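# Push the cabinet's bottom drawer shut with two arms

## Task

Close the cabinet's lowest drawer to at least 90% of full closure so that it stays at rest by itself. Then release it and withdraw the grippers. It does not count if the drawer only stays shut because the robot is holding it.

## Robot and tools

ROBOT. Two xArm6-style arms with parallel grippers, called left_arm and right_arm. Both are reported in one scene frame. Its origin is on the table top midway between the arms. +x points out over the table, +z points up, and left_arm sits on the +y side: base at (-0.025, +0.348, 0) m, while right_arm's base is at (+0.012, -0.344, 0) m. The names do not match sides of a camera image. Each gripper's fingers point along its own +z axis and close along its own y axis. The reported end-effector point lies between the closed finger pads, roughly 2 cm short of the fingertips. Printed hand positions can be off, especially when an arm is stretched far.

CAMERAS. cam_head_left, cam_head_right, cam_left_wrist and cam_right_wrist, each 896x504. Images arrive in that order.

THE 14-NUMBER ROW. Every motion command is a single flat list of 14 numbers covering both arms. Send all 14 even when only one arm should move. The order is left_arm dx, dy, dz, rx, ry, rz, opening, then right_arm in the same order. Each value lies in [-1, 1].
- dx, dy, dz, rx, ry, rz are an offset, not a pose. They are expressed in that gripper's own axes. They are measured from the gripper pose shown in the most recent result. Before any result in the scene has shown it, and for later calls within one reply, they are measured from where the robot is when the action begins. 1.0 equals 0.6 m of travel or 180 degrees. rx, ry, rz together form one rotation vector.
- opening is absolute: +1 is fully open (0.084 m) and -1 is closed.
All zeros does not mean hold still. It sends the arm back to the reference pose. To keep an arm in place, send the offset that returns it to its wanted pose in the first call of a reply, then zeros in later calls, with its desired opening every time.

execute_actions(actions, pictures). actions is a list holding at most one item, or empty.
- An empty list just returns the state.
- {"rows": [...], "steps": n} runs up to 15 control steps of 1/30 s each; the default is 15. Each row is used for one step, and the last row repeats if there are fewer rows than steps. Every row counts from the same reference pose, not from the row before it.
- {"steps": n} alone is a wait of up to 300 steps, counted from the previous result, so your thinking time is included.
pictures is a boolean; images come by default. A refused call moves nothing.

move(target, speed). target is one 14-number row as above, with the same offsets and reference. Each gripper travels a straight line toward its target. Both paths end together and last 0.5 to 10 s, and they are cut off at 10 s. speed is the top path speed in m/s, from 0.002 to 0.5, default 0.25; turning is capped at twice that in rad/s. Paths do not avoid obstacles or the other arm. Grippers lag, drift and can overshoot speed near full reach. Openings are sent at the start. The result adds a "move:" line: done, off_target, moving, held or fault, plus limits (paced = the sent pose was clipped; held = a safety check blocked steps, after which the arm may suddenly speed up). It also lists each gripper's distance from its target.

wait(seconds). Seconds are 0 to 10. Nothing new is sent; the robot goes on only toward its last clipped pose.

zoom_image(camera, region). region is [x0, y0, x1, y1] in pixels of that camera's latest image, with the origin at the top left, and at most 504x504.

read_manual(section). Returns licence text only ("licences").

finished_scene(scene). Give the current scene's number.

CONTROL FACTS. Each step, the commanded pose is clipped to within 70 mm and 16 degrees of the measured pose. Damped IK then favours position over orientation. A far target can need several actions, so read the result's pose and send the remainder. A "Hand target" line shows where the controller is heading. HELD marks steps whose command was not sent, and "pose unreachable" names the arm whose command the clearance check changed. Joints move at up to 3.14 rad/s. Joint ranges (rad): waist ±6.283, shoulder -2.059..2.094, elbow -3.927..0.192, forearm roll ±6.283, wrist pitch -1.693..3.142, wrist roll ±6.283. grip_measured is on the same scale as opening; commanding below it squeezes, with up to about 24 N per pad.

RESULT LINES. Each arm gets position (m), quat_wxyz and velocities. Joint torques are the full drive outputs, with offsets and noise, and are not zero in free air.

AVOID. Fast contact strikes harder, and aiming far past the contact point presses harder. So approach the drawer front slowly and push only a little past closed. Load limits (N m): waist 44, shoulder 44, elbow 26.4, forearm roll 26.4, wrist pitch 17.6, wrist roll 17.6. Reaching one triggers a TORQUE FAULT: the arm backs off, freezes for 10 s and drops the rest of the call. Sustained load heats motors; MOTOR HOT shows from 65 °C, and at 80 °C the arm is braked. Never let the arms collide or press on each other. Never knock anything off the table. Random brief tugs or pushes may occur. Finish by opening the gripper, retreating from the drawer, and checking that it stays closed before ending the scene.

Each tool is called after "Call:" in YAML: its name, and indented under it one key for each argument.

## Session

Call:
execute_actions:
  actions: []

Scene clock: 0.00 s of 3900.00 s.
left_arm: end_effector_position=(-0.0024, +0.7823, +0.3290) grip_measured=+1.00 end_effector_quat_wxyz=(-0.359, +0.719, -0.158, -0.574) end_effector_velocity=(-0.001, -0.000, -0.001) end_effector_angular_velocity=(-0.001, +0.001, +0.002) | right_arm: end_effector_position=(+0.3875, -0.7265, +0.2070) grip_measured=+1.00 end_effector_quat_wxyz=(-0.341, +0.696, -0.413, +0.479) end_effector_velocity=(+0.000, +0.000, +0.000) end_effector_angular_velocity=(-0.001, -0.001, +0.001)
Joint positions: left_arm=[ 0.805 -0.34  -0.549  1.602  1.399  0.551  0.084] | right_arm=[-1.206  0.144 -0.87   1.593  1.126 -1.216  0.084]
Joint velocities: left_arm=[ 0.001  0.001  0.001 -0.001  0.001 -0.     0.   ] | right_arm=[ 0.    -0.001  0.     0.001  0.    -0.001  0.   ]
Joint torques (N m, as the arm reports them, + toward a larger angle): no reading
Motor temperatures (°C, as the motors report them): left_arm=[32 31 30 35 32 31] | right_arm=[30 31 28 30 29 33]
Hand target (left_arm): -0.002, +0.782, +0.329; -0.359, +0.719, -0.158, -0.574
Hand target (right_arm): +0.387, -0.727, +0.207; -0.341, +0.696, -0.413, +0.479

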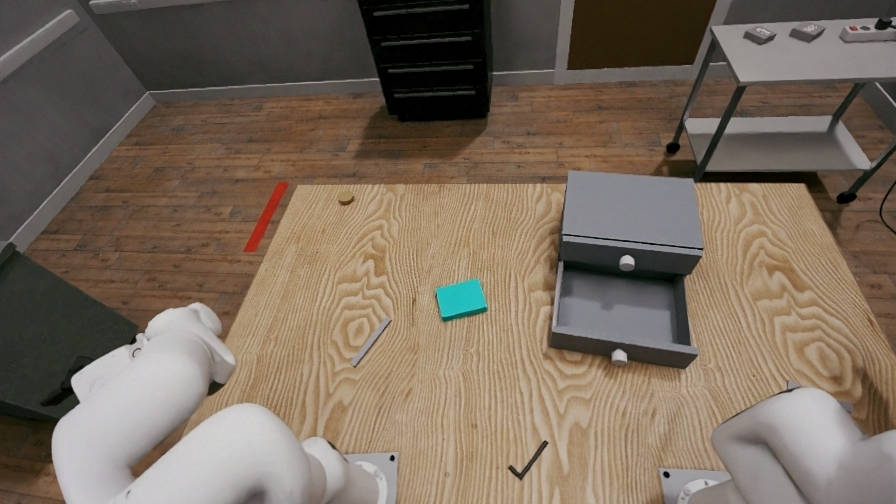

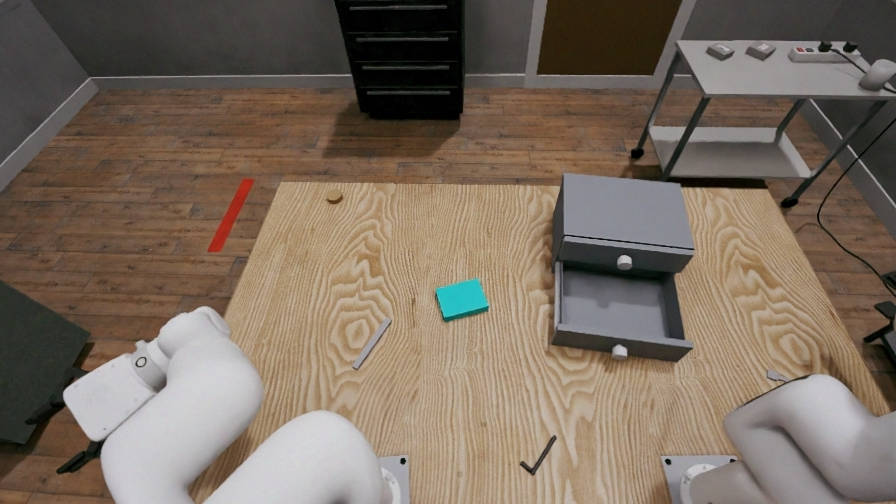

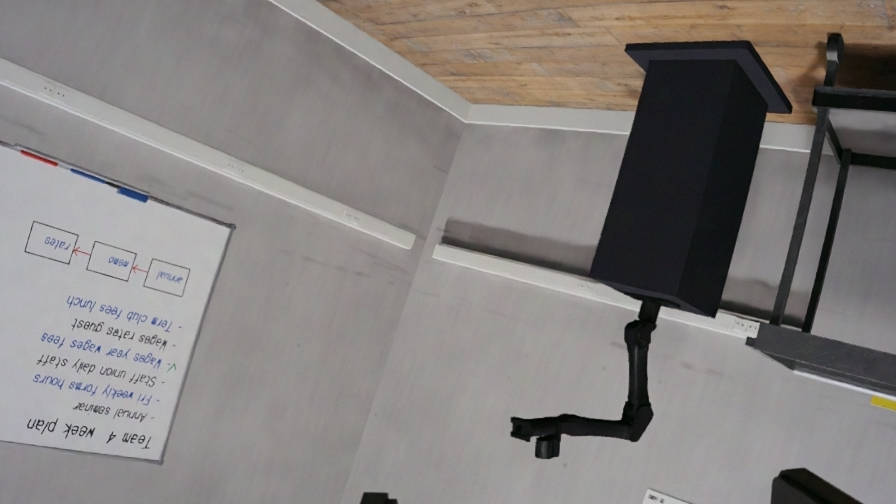

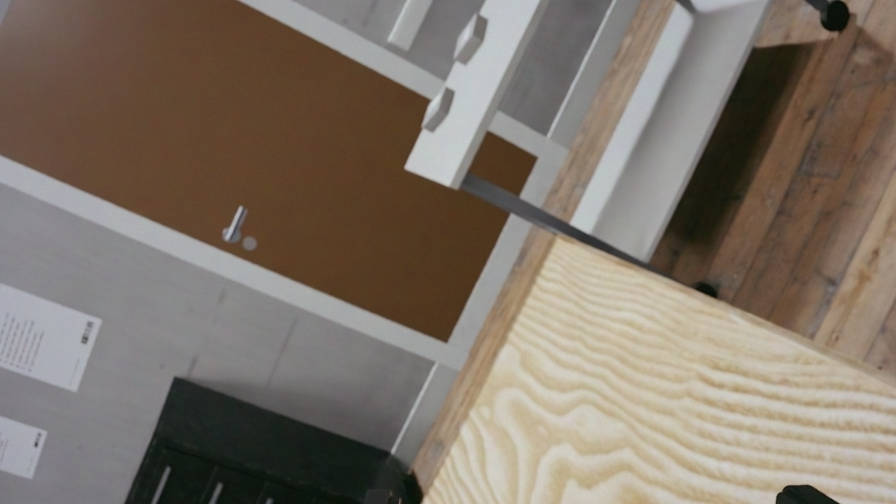

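Call:
move:
  target: [0,0,0,0,0,0,1, -0.85,-0.05,-0.15,0,0,0,-1]

Scene clock: 13.20 s of 3900.00 s.
left_arm: end_effector_position=(-0.0024, +0.7823, +0.3290) grip_measured=+1.00 end_effector_quat_wxyz=(-0.359, +0.719, -0.158, -0.574) end_effector_velocity=(+0.001, -0.000, -0.000) end_effector_angular_velocity=(-0.001, -0.000, -0.002) | right_arm: end_effector_position=(+0.3117, -0.5202, +0.1376) grip_measured=-1.00 end_effector_quat_wxyz=(-0.345, +0.696, -0.410, +0.477) end_effector_velocity=(-0.000, +0.000, -0.000) end_effector_angular_velocity=(+0.002, +0.001, -0.000)
Joint positions: left_arm=[ 0.805 -0.34  -0.549  1.602  1.399  0.551  0.084] | right_arm=[-1.159 -0.317 -0.133  1.756  1.136 -1.518  0.   ]
Joint velocities: left_arm=[-0.001 -0.     0.001  0.    -0.002  0.    -0.   ] | right_arm=[ 0.     0.001  0.    -0.    -0.001  0.001  0.   ]
Joint torques (N m, as the arm reports them, + toward a larger angle): left_arm=[ -0.48 -12.84 -23.48   1.35   0.84   0.77] | right_arm=[ 0.03 -3.07 -8.51  0.89  1.74  0.49]
Motor temperatures (°C, as the motors report them): left_arm=[32 31 32 35 32 31] | right_arm=[30 31 29 30 29 33]
Hand target (left_arm): -0.002, +0.782, +0.329; -0.359, +0.719, -0.158, -0.574
Hand target (right_arm): +0.312, -0.520, +0.138; -0.345, +0.696, -0.410, +0.477
Off the commanded pose (left_arm): 0.000 m, 0 deg.
Off the commanded pose (right_arm): 0.288 m, 1 deg; position clipped at the last step of the last action.
After step 90, 7.80 s passed at rest.
move: held (right_arm); limits=paced,held; held on 38 of 72 steps (right_arm), including the last (right_arm)
pose unreachable (right arm): on one or more control steps of this call this arm could not follow its commanded pose, so it was not sent that pose on those steps. On the call's last step it was still not sent that pose. It may still have moved: this result reports where it is.
cause: the commanded pose would bring two parts of the arm too close to each other (joints 2 (shoulder) to 4 (forearm roll) lie between them).

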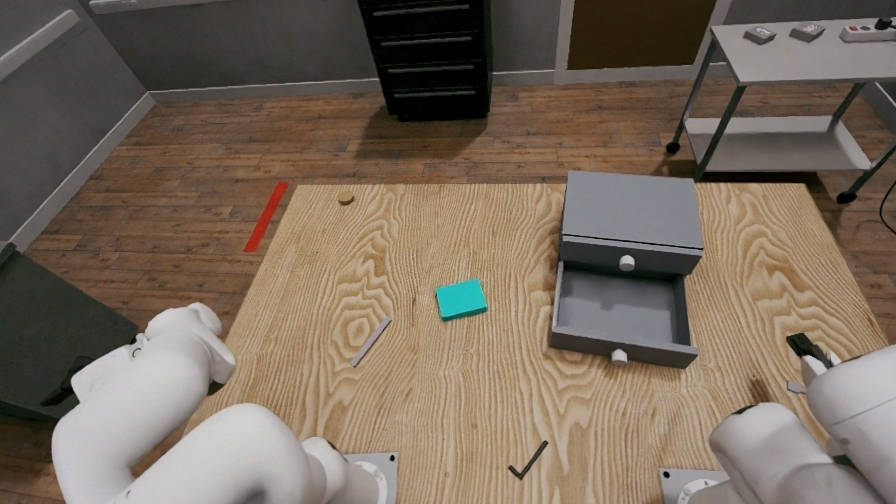

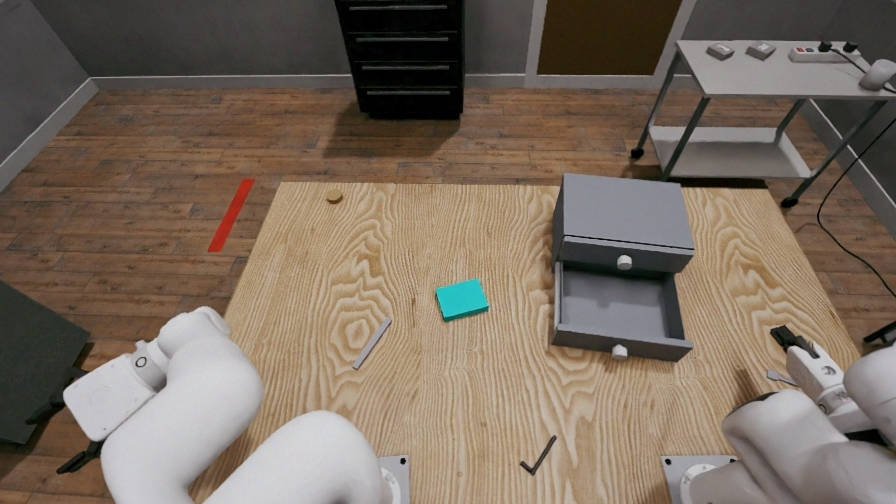

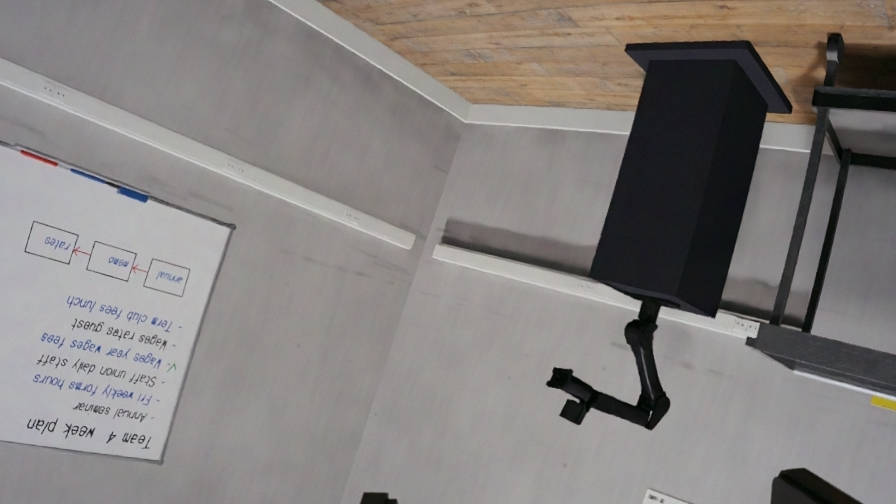

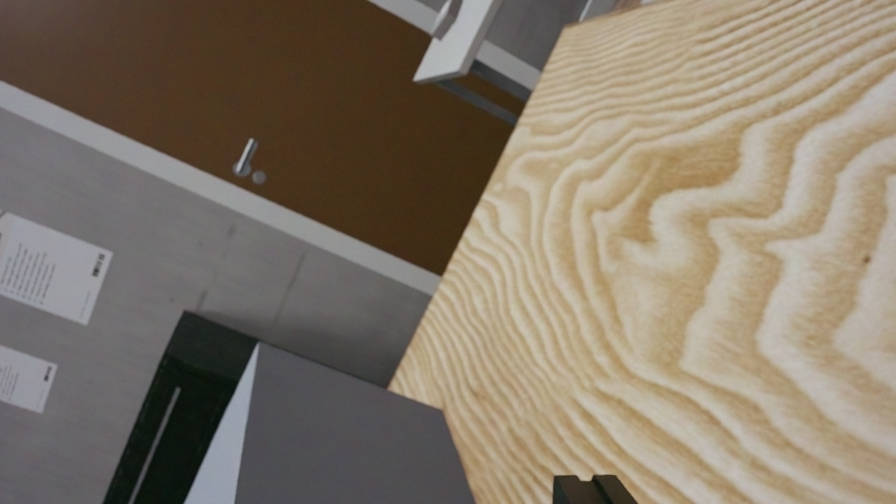

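Call:
move:
  target: [0,0,0,0,0,0,1, -0.388,-0.253,-0.092,-0.131,-0.159,-0.339,-1]

Scene clock: 26.43 s of 3900.00 s.
left_arm: end_effector_position=(-0.0024, +0.7823, +0.3290) grip_measured=+1.00 end_effector_quat_wxyz=(-0.359, +0.719, -0.158, -0.574) end_effector_velocity=(+0.000, +0.000, -0.000) end_effector_angular_velocity=(-0.000, +0.000, -0.000) | right_arm: end_effector_position=(+0.3072, -0.4979, +0.1412) grip_measured=-1.00 end_effector_quat_wxyz=(-0.322, +0.730, -0.376, +0.472) end_effector_velocity=(-0.000, -0.000, +0.000) end_effector_angular_velocity=(-0.001, +0.000, +0.000)
Joint positions: left_arm=[ 0.805 -0.34  -0.549  1.602  1.399  0.551  0.084] | right_arm=[-1.102 -0.462 -0.067  1.72   1.073 -1.508  0.   ]
Joint velocities: left_arm=[-0.     0.001 -0.     0.    -0.    -0.    -0.   ] | right_arm=[ 0.    -0.001  0.    -0.    -0.     0.     0.   ]
Joint torques (N m, as the arm reports them, + toward a larger angle): left_arm=[ -0.57 -13.09 -23.35   1.3    0.91   0.81] | right_arm=[ 0.05 -1.63 -9.28  0.87  1.6   0.52]
Motor temperatures (°C, as the motors report them): left_arm=[32 31 33 35 32 31] | right_arm=[30 31 30 30 29 33]
Hand target (left_arm): -0.002, +0.782, +0.329; -0.359, +0.719, -0.158, -0.574
Hand target (right_arm): +0.307, -0.498, +0.141; -0.322, +0.730, -0.376, +0.472
Off the commanded pose (left_arm): 0.000 m, 0 deg.
Off the commanded pose (right_arm): 0.260 m, 65 deg; position and orientation clipped at the last step of the last action.
After step 100, 7.10 s passed at rest.
move: held (right_arm); limits=paced,held; held on 72 of 84 steps (right_arm), including the last (right_arm)
pose unreachable (right arm): on one or more control steps of this call this arm could not follow its commanded pose, so it was not sent that pose on those steps. On the call's last step it was still not sent that pose. It may still have moved: this result reports where it is.
cause: the commanded pose would bring two parts of the arm too close to each other (joints 2 (shoulder) to 4 (forearm roll) lie between them).

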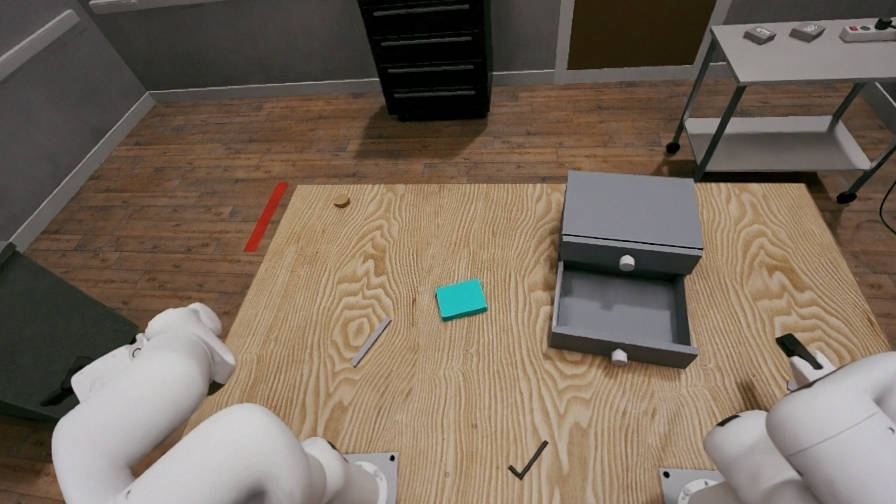

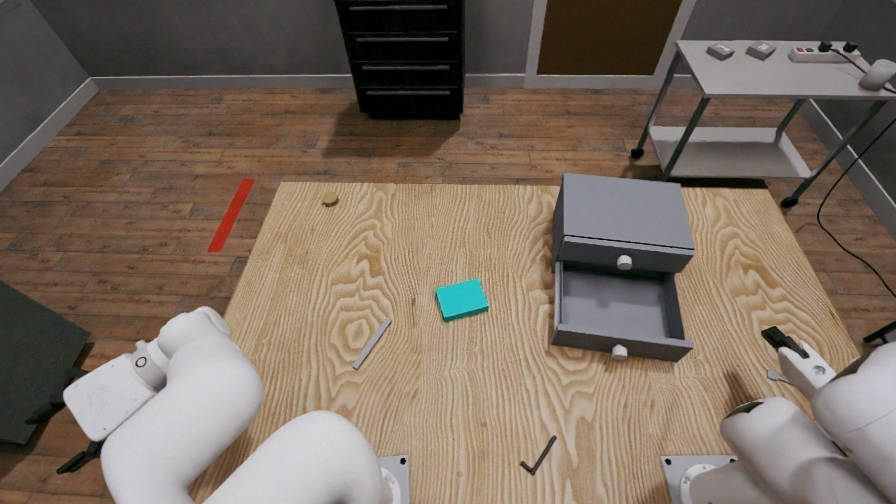

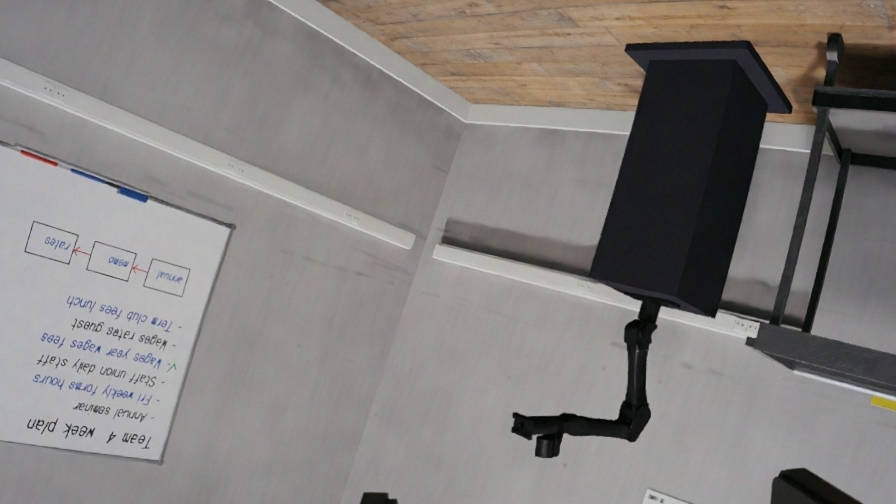

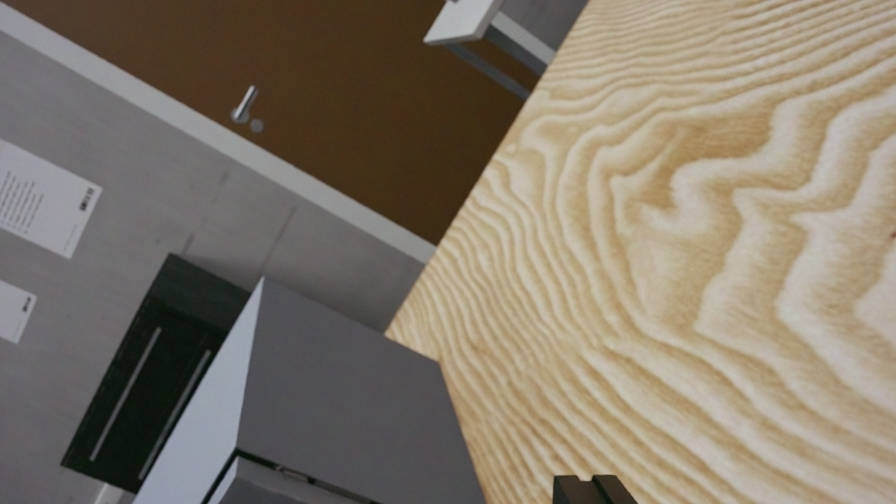

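Call:
move:
  target: [0,0,0,0,0,0,1, 0.07,-0.15,-0.03,-0.119,-0.145,-0.308,-1]

Scene clock: 36.53 s of 3900.00 s.
left_arm: end_effector_position=(-0.0024, +0.7823, +0.3290) grip_measured=+1.00 end_effector_quat_wxyz=(-0.359, +0.719, -0.158, -0.574) end_effector_velocity=(+0.000, +0.000, +0.001) end_effector_angular_velocity=(+0.002, -0.002, +0.000) | right_arm: end_effector_position=(+0.3238, -0.4907, +0.2409) grip_measured=-1.00 end_effector_quat_wxyz=(-0.005, +0.946, +0.003, +0.324) end_effector_velocity=(+0.000, -0.000, +0.001) end_effector_angular_velocity=(-0.007, +0.005, -0.000)
Joint positions: left_arm=[ 0.805 -0.34  -0.549  1.602  1.399  0.551  0.084] | right_arm=[-0.646 -0.915 -0.238  0.602  0.685 -0.994  0.   ]
Joint velocities: left_arm=[ 0.    -0.001 -0.001 -0.    -0.    -0.    -0.   ] | right_arm=[ 0.005 -0.001 -0.003 -0.018 -0.001  0.014  0.   ]
Joint torques (N m, as the arm reports them, + toward a larger angle): left_arm=[ -0.21 -12.81 -23.53   1.43   0.78   0.71] | right_arm=[ -0.02   0.6  -12.99   0.06  -0.54   0.57]
Motor temperatures (°C, as the motors report them): left_arm=[32 31 33 35 32 31] | right_arm=[30 31 30 30 29 33]
Hand target (left_arm): -0.002, +0.782, +0.329; -0.359, +0.719, -0.158, -0.574
Hand target (right_arm): +0.324, -0.491, +0.241; -0.005, +0.946, +0.003, +0.323
Off the commanded pose (left_arm): 0.000 m, 0 deg.
Off the commanded pose (right_arm): 0.001 m, 0 deg.
After step 90, 4.37 s passed at rest.
move: done

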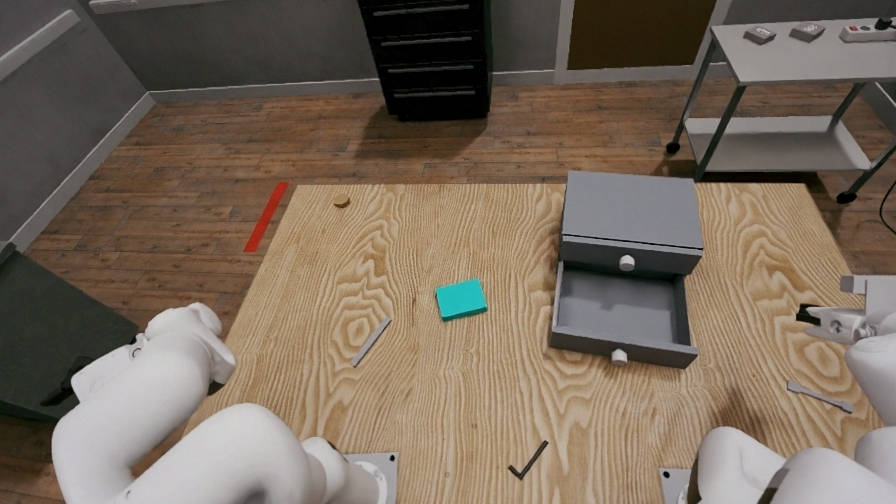

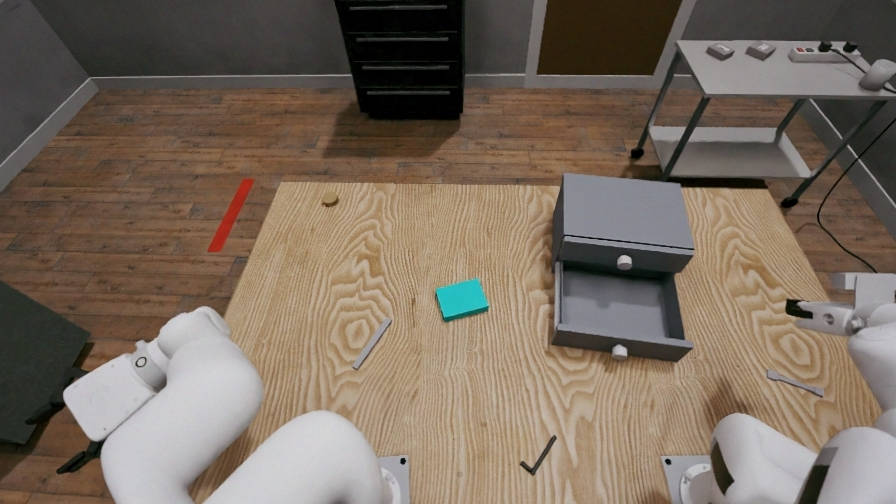

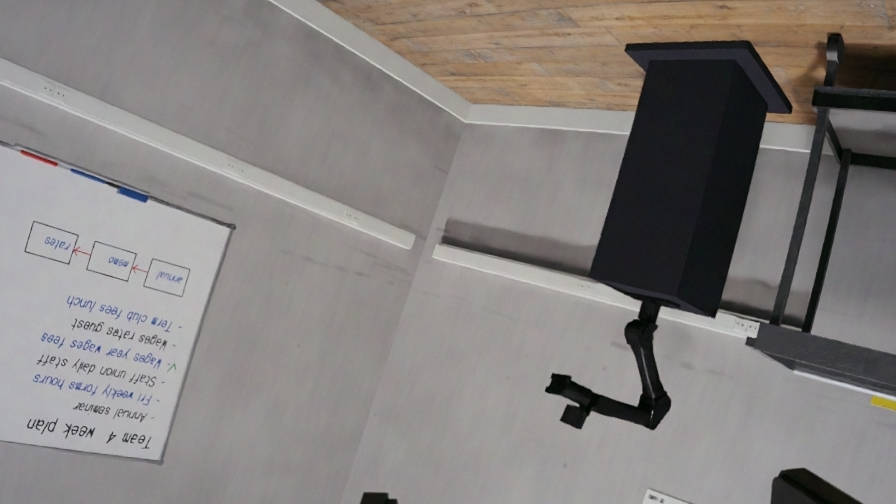

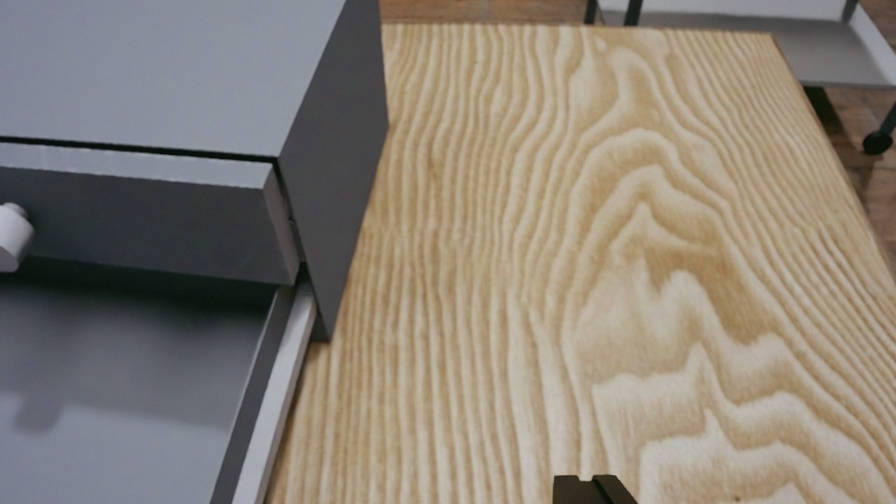

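Call:
move:
  target: [0,0,0,0,0,0,1, -0.335,-0.4,0.103,0,0,0,-1]

Scene clock: 41.97 s of 3900.00 s.
left_arm: end_effector_position=(-0.0024, +0.7823, +0.3290) grip_measured=+1.00 end_effector_quat_wxyz=(-0.359, +0.719, -0.158, -0.574) end_effector_velocity=(-0.001, +0.000, +0.000) end_effector_angular_velocity=(-0.000, +0.000, +0.001) | right_arm: end_effector_position=(+0.3036, -0.4433, +0.2011) grip_measured=-1.00 end_effector_quat_wxyz=(-0.016, +0.947, +0.008, +0.321) end_effector_velocity=(-0.000, +0.000, -0.001) end_effector_angular_velocity=(+0.002, +0.001, -0.001)
Joint positions: left_arm=[ 0.805 -0.34  -0.549  1.602  1.399  0.551  0.084] | right_arm=[-0.528 -1.13  -0.032  0.546  0.657 -0.857  0.   ]
Joint velocities: left_arm=[ 0.002  0.001 -0.001  0.    -0.     0.    -0.   ] | right_arm=[-0.     0.     0.002  0.002 -0.     0.     0.   ]
Joint torques (N m, as the arm reports them, + toward a larger angle): left_arm=[ -0.38 -12.98 -23.52   1.28   0.79   0.76] | right_arm=[ -0.04   2.85 -13.01   0.02  -0.61   0.58]
Motor temperatures (°C, as the motors report them): left_arm=[32 31 33 35 32 31] | right_arm=[30 31 31 30 29 33]
Hand target (left_arm): -0.002, +0.782, +0.329; -0.359, +0.719, -0.158, -0.574
Hand target (right_arm): +0.304, -0.443, +0.201; -0.016, +0.947, +0.008, +0.321
Off the commanded pose (left_arm): 0.000 m, 0 deg.
Off the commanded pose (right_arm): 0.254 m, 1 deg; position clipped at the last step of the last action.
After step 90, 0.83 s passed at rest.
move: held (right_arm); limits=paced,held; held on 34 of 48 steps (right_arm), including the last (right_arm)
pose unreachable (right arm): on one or more control steps of this call this arm could not follow its commanded pose, so it was not sent that pose on those steps. On the call's last step it was still not sent that pose. It may still have moved: this result reports where it is.
cause: the commanded pose would bring two parts of the arm too close to each other (joints 2 (shoulder) to 4 (forearm roll) lie between them).

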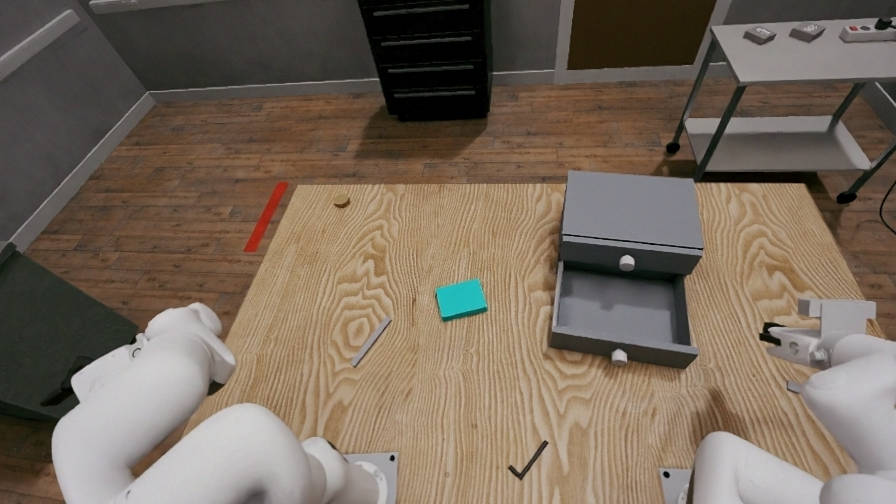

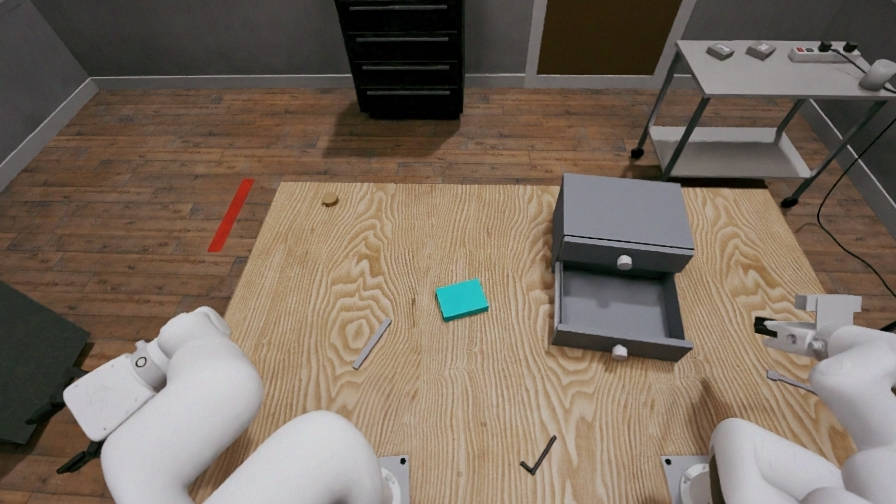

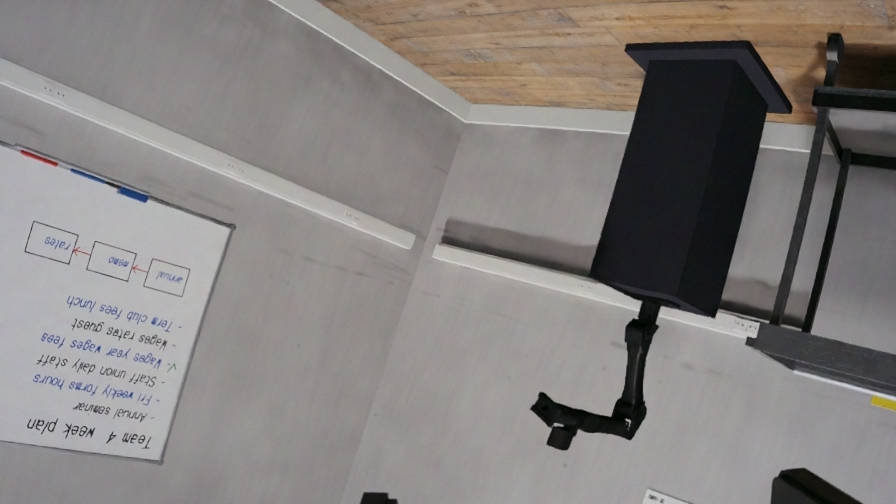

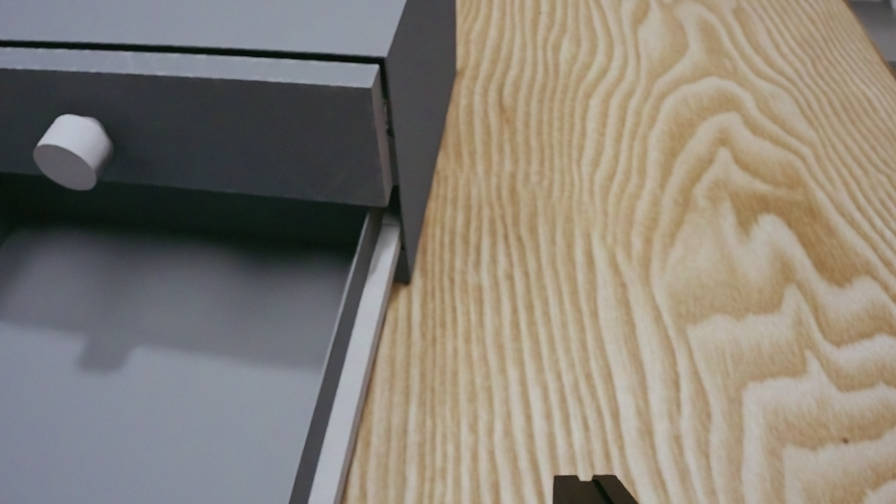

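Call:
move:
  target: [0,0,0,0,0,0,1, -0.107,-0.32,-0.08,0,-0.25,0,-1]

Scene clock: 53.43 s of 3900.00 s.
left_arm: end_effector_position=(-0.0024, +0.7823, +0.3290) grip_measured=+1.00 end_effector_quat_wxyz=(-0.359, +0.719, -0.158, -0.574) end_effector_velocity=(+0.000, +0.000, -0.000) end_effector_angular_velocity=(-0.000, -0.001, -0.001) | right_arm: end_effector_position=(+0.2187, -0.2539, +0.2054) grip_measured=-1.00 end_effector_quat_wxyz=(-0.012, +0.998, +0.014, -0.064) end_effector_velocity=(-0.000, +0.001, +0.000) end_effector_angular_velocity=(-0.001, +0.005, +0.001)
Joint positions: left_arm=[ 0.805 -0.34  -0.549  1.602  1.399  0.551  0.084] | right_arm=[ 0.303 -0.819 -0.424  0.065  1.358  0.297  0.   ]
Joint velocities: left_arm=[-0.    -0.001  0.     0.    -0.001 -0.    -0.   ] | right_arm=[ 0.005  0.007 -0.006  0.001  0.003  0.003  0.   ]
Joint torques (N m, as the arm reports them, + toward a larger angle): left_arm=[ -0.23 -13.02 -23.25   1.43   0.99   0.73] | right_arm=[ -0.21   0.04 -12.46   0.12  -0.21   0.54]
Motor temperatures (°C, as the motors report them): left_arm=[32 31 33 35 32 31] | right_arm=[30 31 31 30 29 33]
Hand target (left_arm): -0.002, +0.782, +0.329; -0.359, +0.719, -0.158, -0.574
Hand target (right_arm): +0.219, -0.254, +0.205; -0.012, +0.998, +0.014, -0.064
Off the commanded pose (left_arm): 0.000 m, 0 deg.
Off the commanded pose (right_arm): 0.001 m, 0 deg.
After step 90, 6.37 s passed at rest.
move: done

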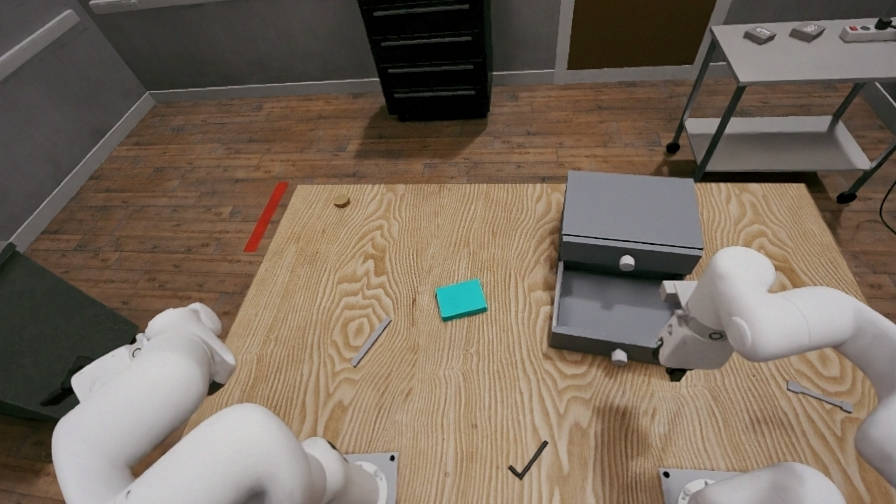

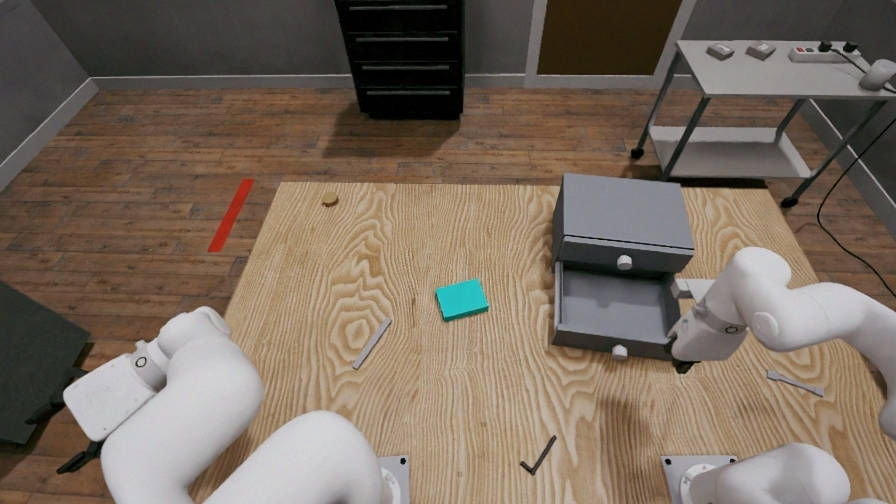

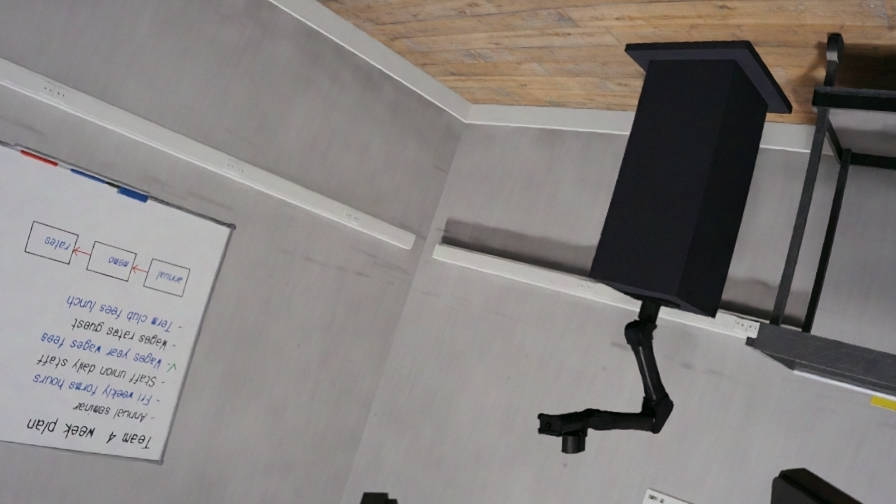

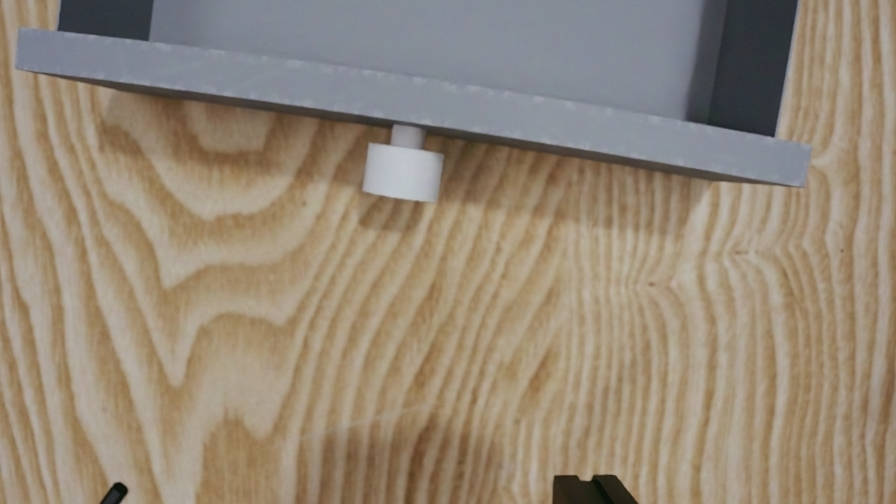

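Call:
move:
  target: [0,0,0,0,0,0,1, 0.03,0,0.25,0,0,0,-1]

Scene clock: 58.73 s of 3900.00 s.
left_arm: end_effector_position=(-0.0024, +0.7823, +0.3290) grip_measured=+1.00 end_effector_quat_wxyz=(-0.359, +0.719, -0.158, -0.574) end_effector_velocity=(+0.000, +0.000, +0.000) end_effector_angular_velocity=(+0.001, -0.000, -0.000) | right_arm: end_effector_position=(+0.2168, -0.2496, +0.0548) grip_measured=-1.00 end_effector_quat_wxyz=(-0.012, +0.998, +0.015, -0.064) end_effector_velocity=(+0.000, +0.000, -0.002) end_effector_angular_velocity=(+0.000, +0.002, -0.001)
Joint positions: left_arm=[ 0.805 -0.34  -0.549  1.602  1.399  0.551  0.084] | right_arm=[ 0.339 -0.495 -0.14   0.1    0.748  0.272  0.   ]
Joint velocities: left_arm=[-0.    -0.001 -0.     0.    -0.     0.     0.   ] | right_arm=[ 0.001  0.012 -0.001  0.003 -0.009 -0.001  0.   ]
Joint torques (N m, as the arm reports them, + toward a larger angle): left_arm=[ -0.46 -12.77 -23.36   1.42   0.9    0.7 ] | right_arm=[  0.01  -2.12 -10.22   0.14  -0.13   0.56]
Motor temperatures (°C, as the motors report them): left_arm=[32 31 33 35 32 31] | right_arm=[30 31 31 30 29 33]
Hand target (left_arm): -0.002, +0.782, +0.329; -0.359, +0.719, -0.158, -0.574
Hand target (right_arm): +0.217, -0.250, +0.055; -0.012, +0.998, +0.015, -0.064
Off the commanded pose (left_arm): 0.000 m, 0 deg.
Off the commanded pose (right_arm): 0.001 m, 0 deg.
After step 90, 0.97 s passed at rest.
move: done

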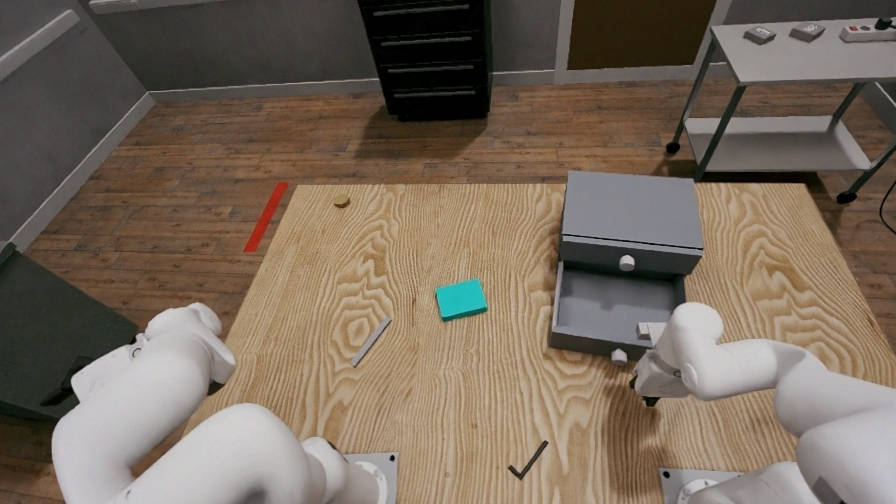

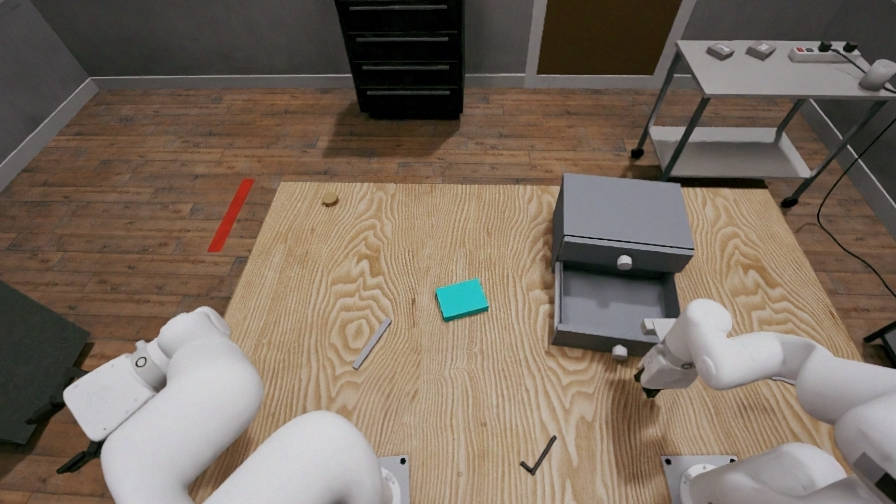

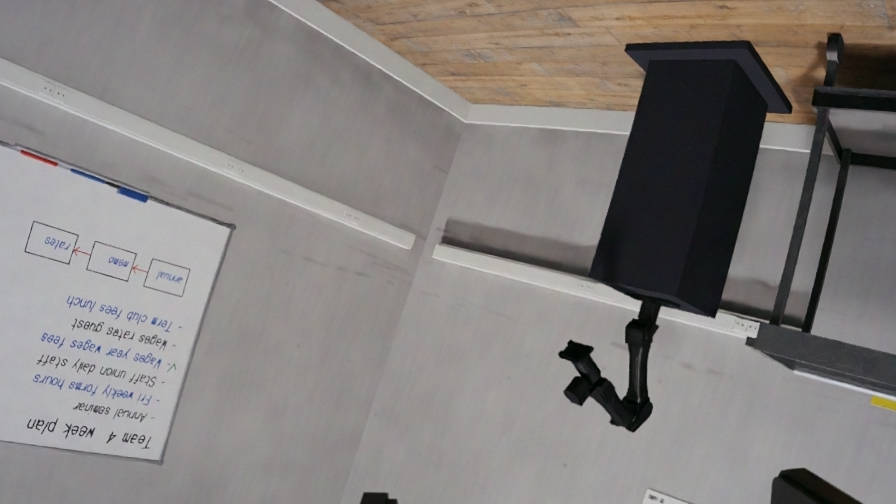

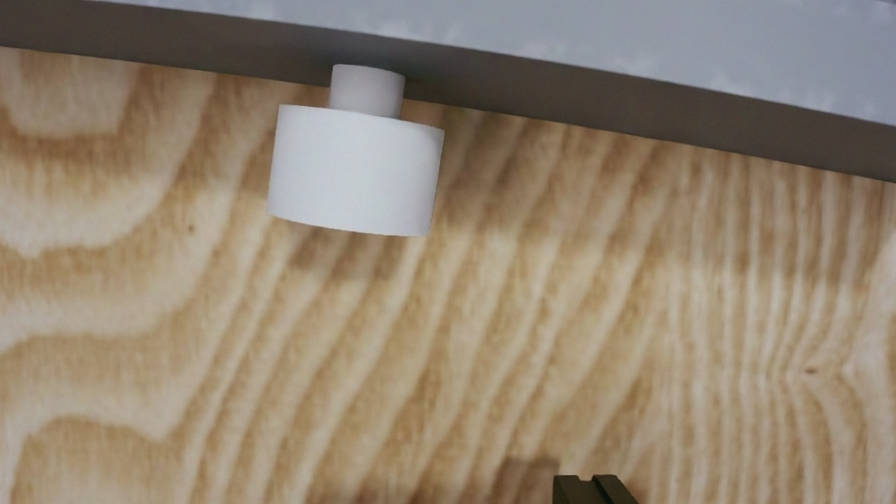

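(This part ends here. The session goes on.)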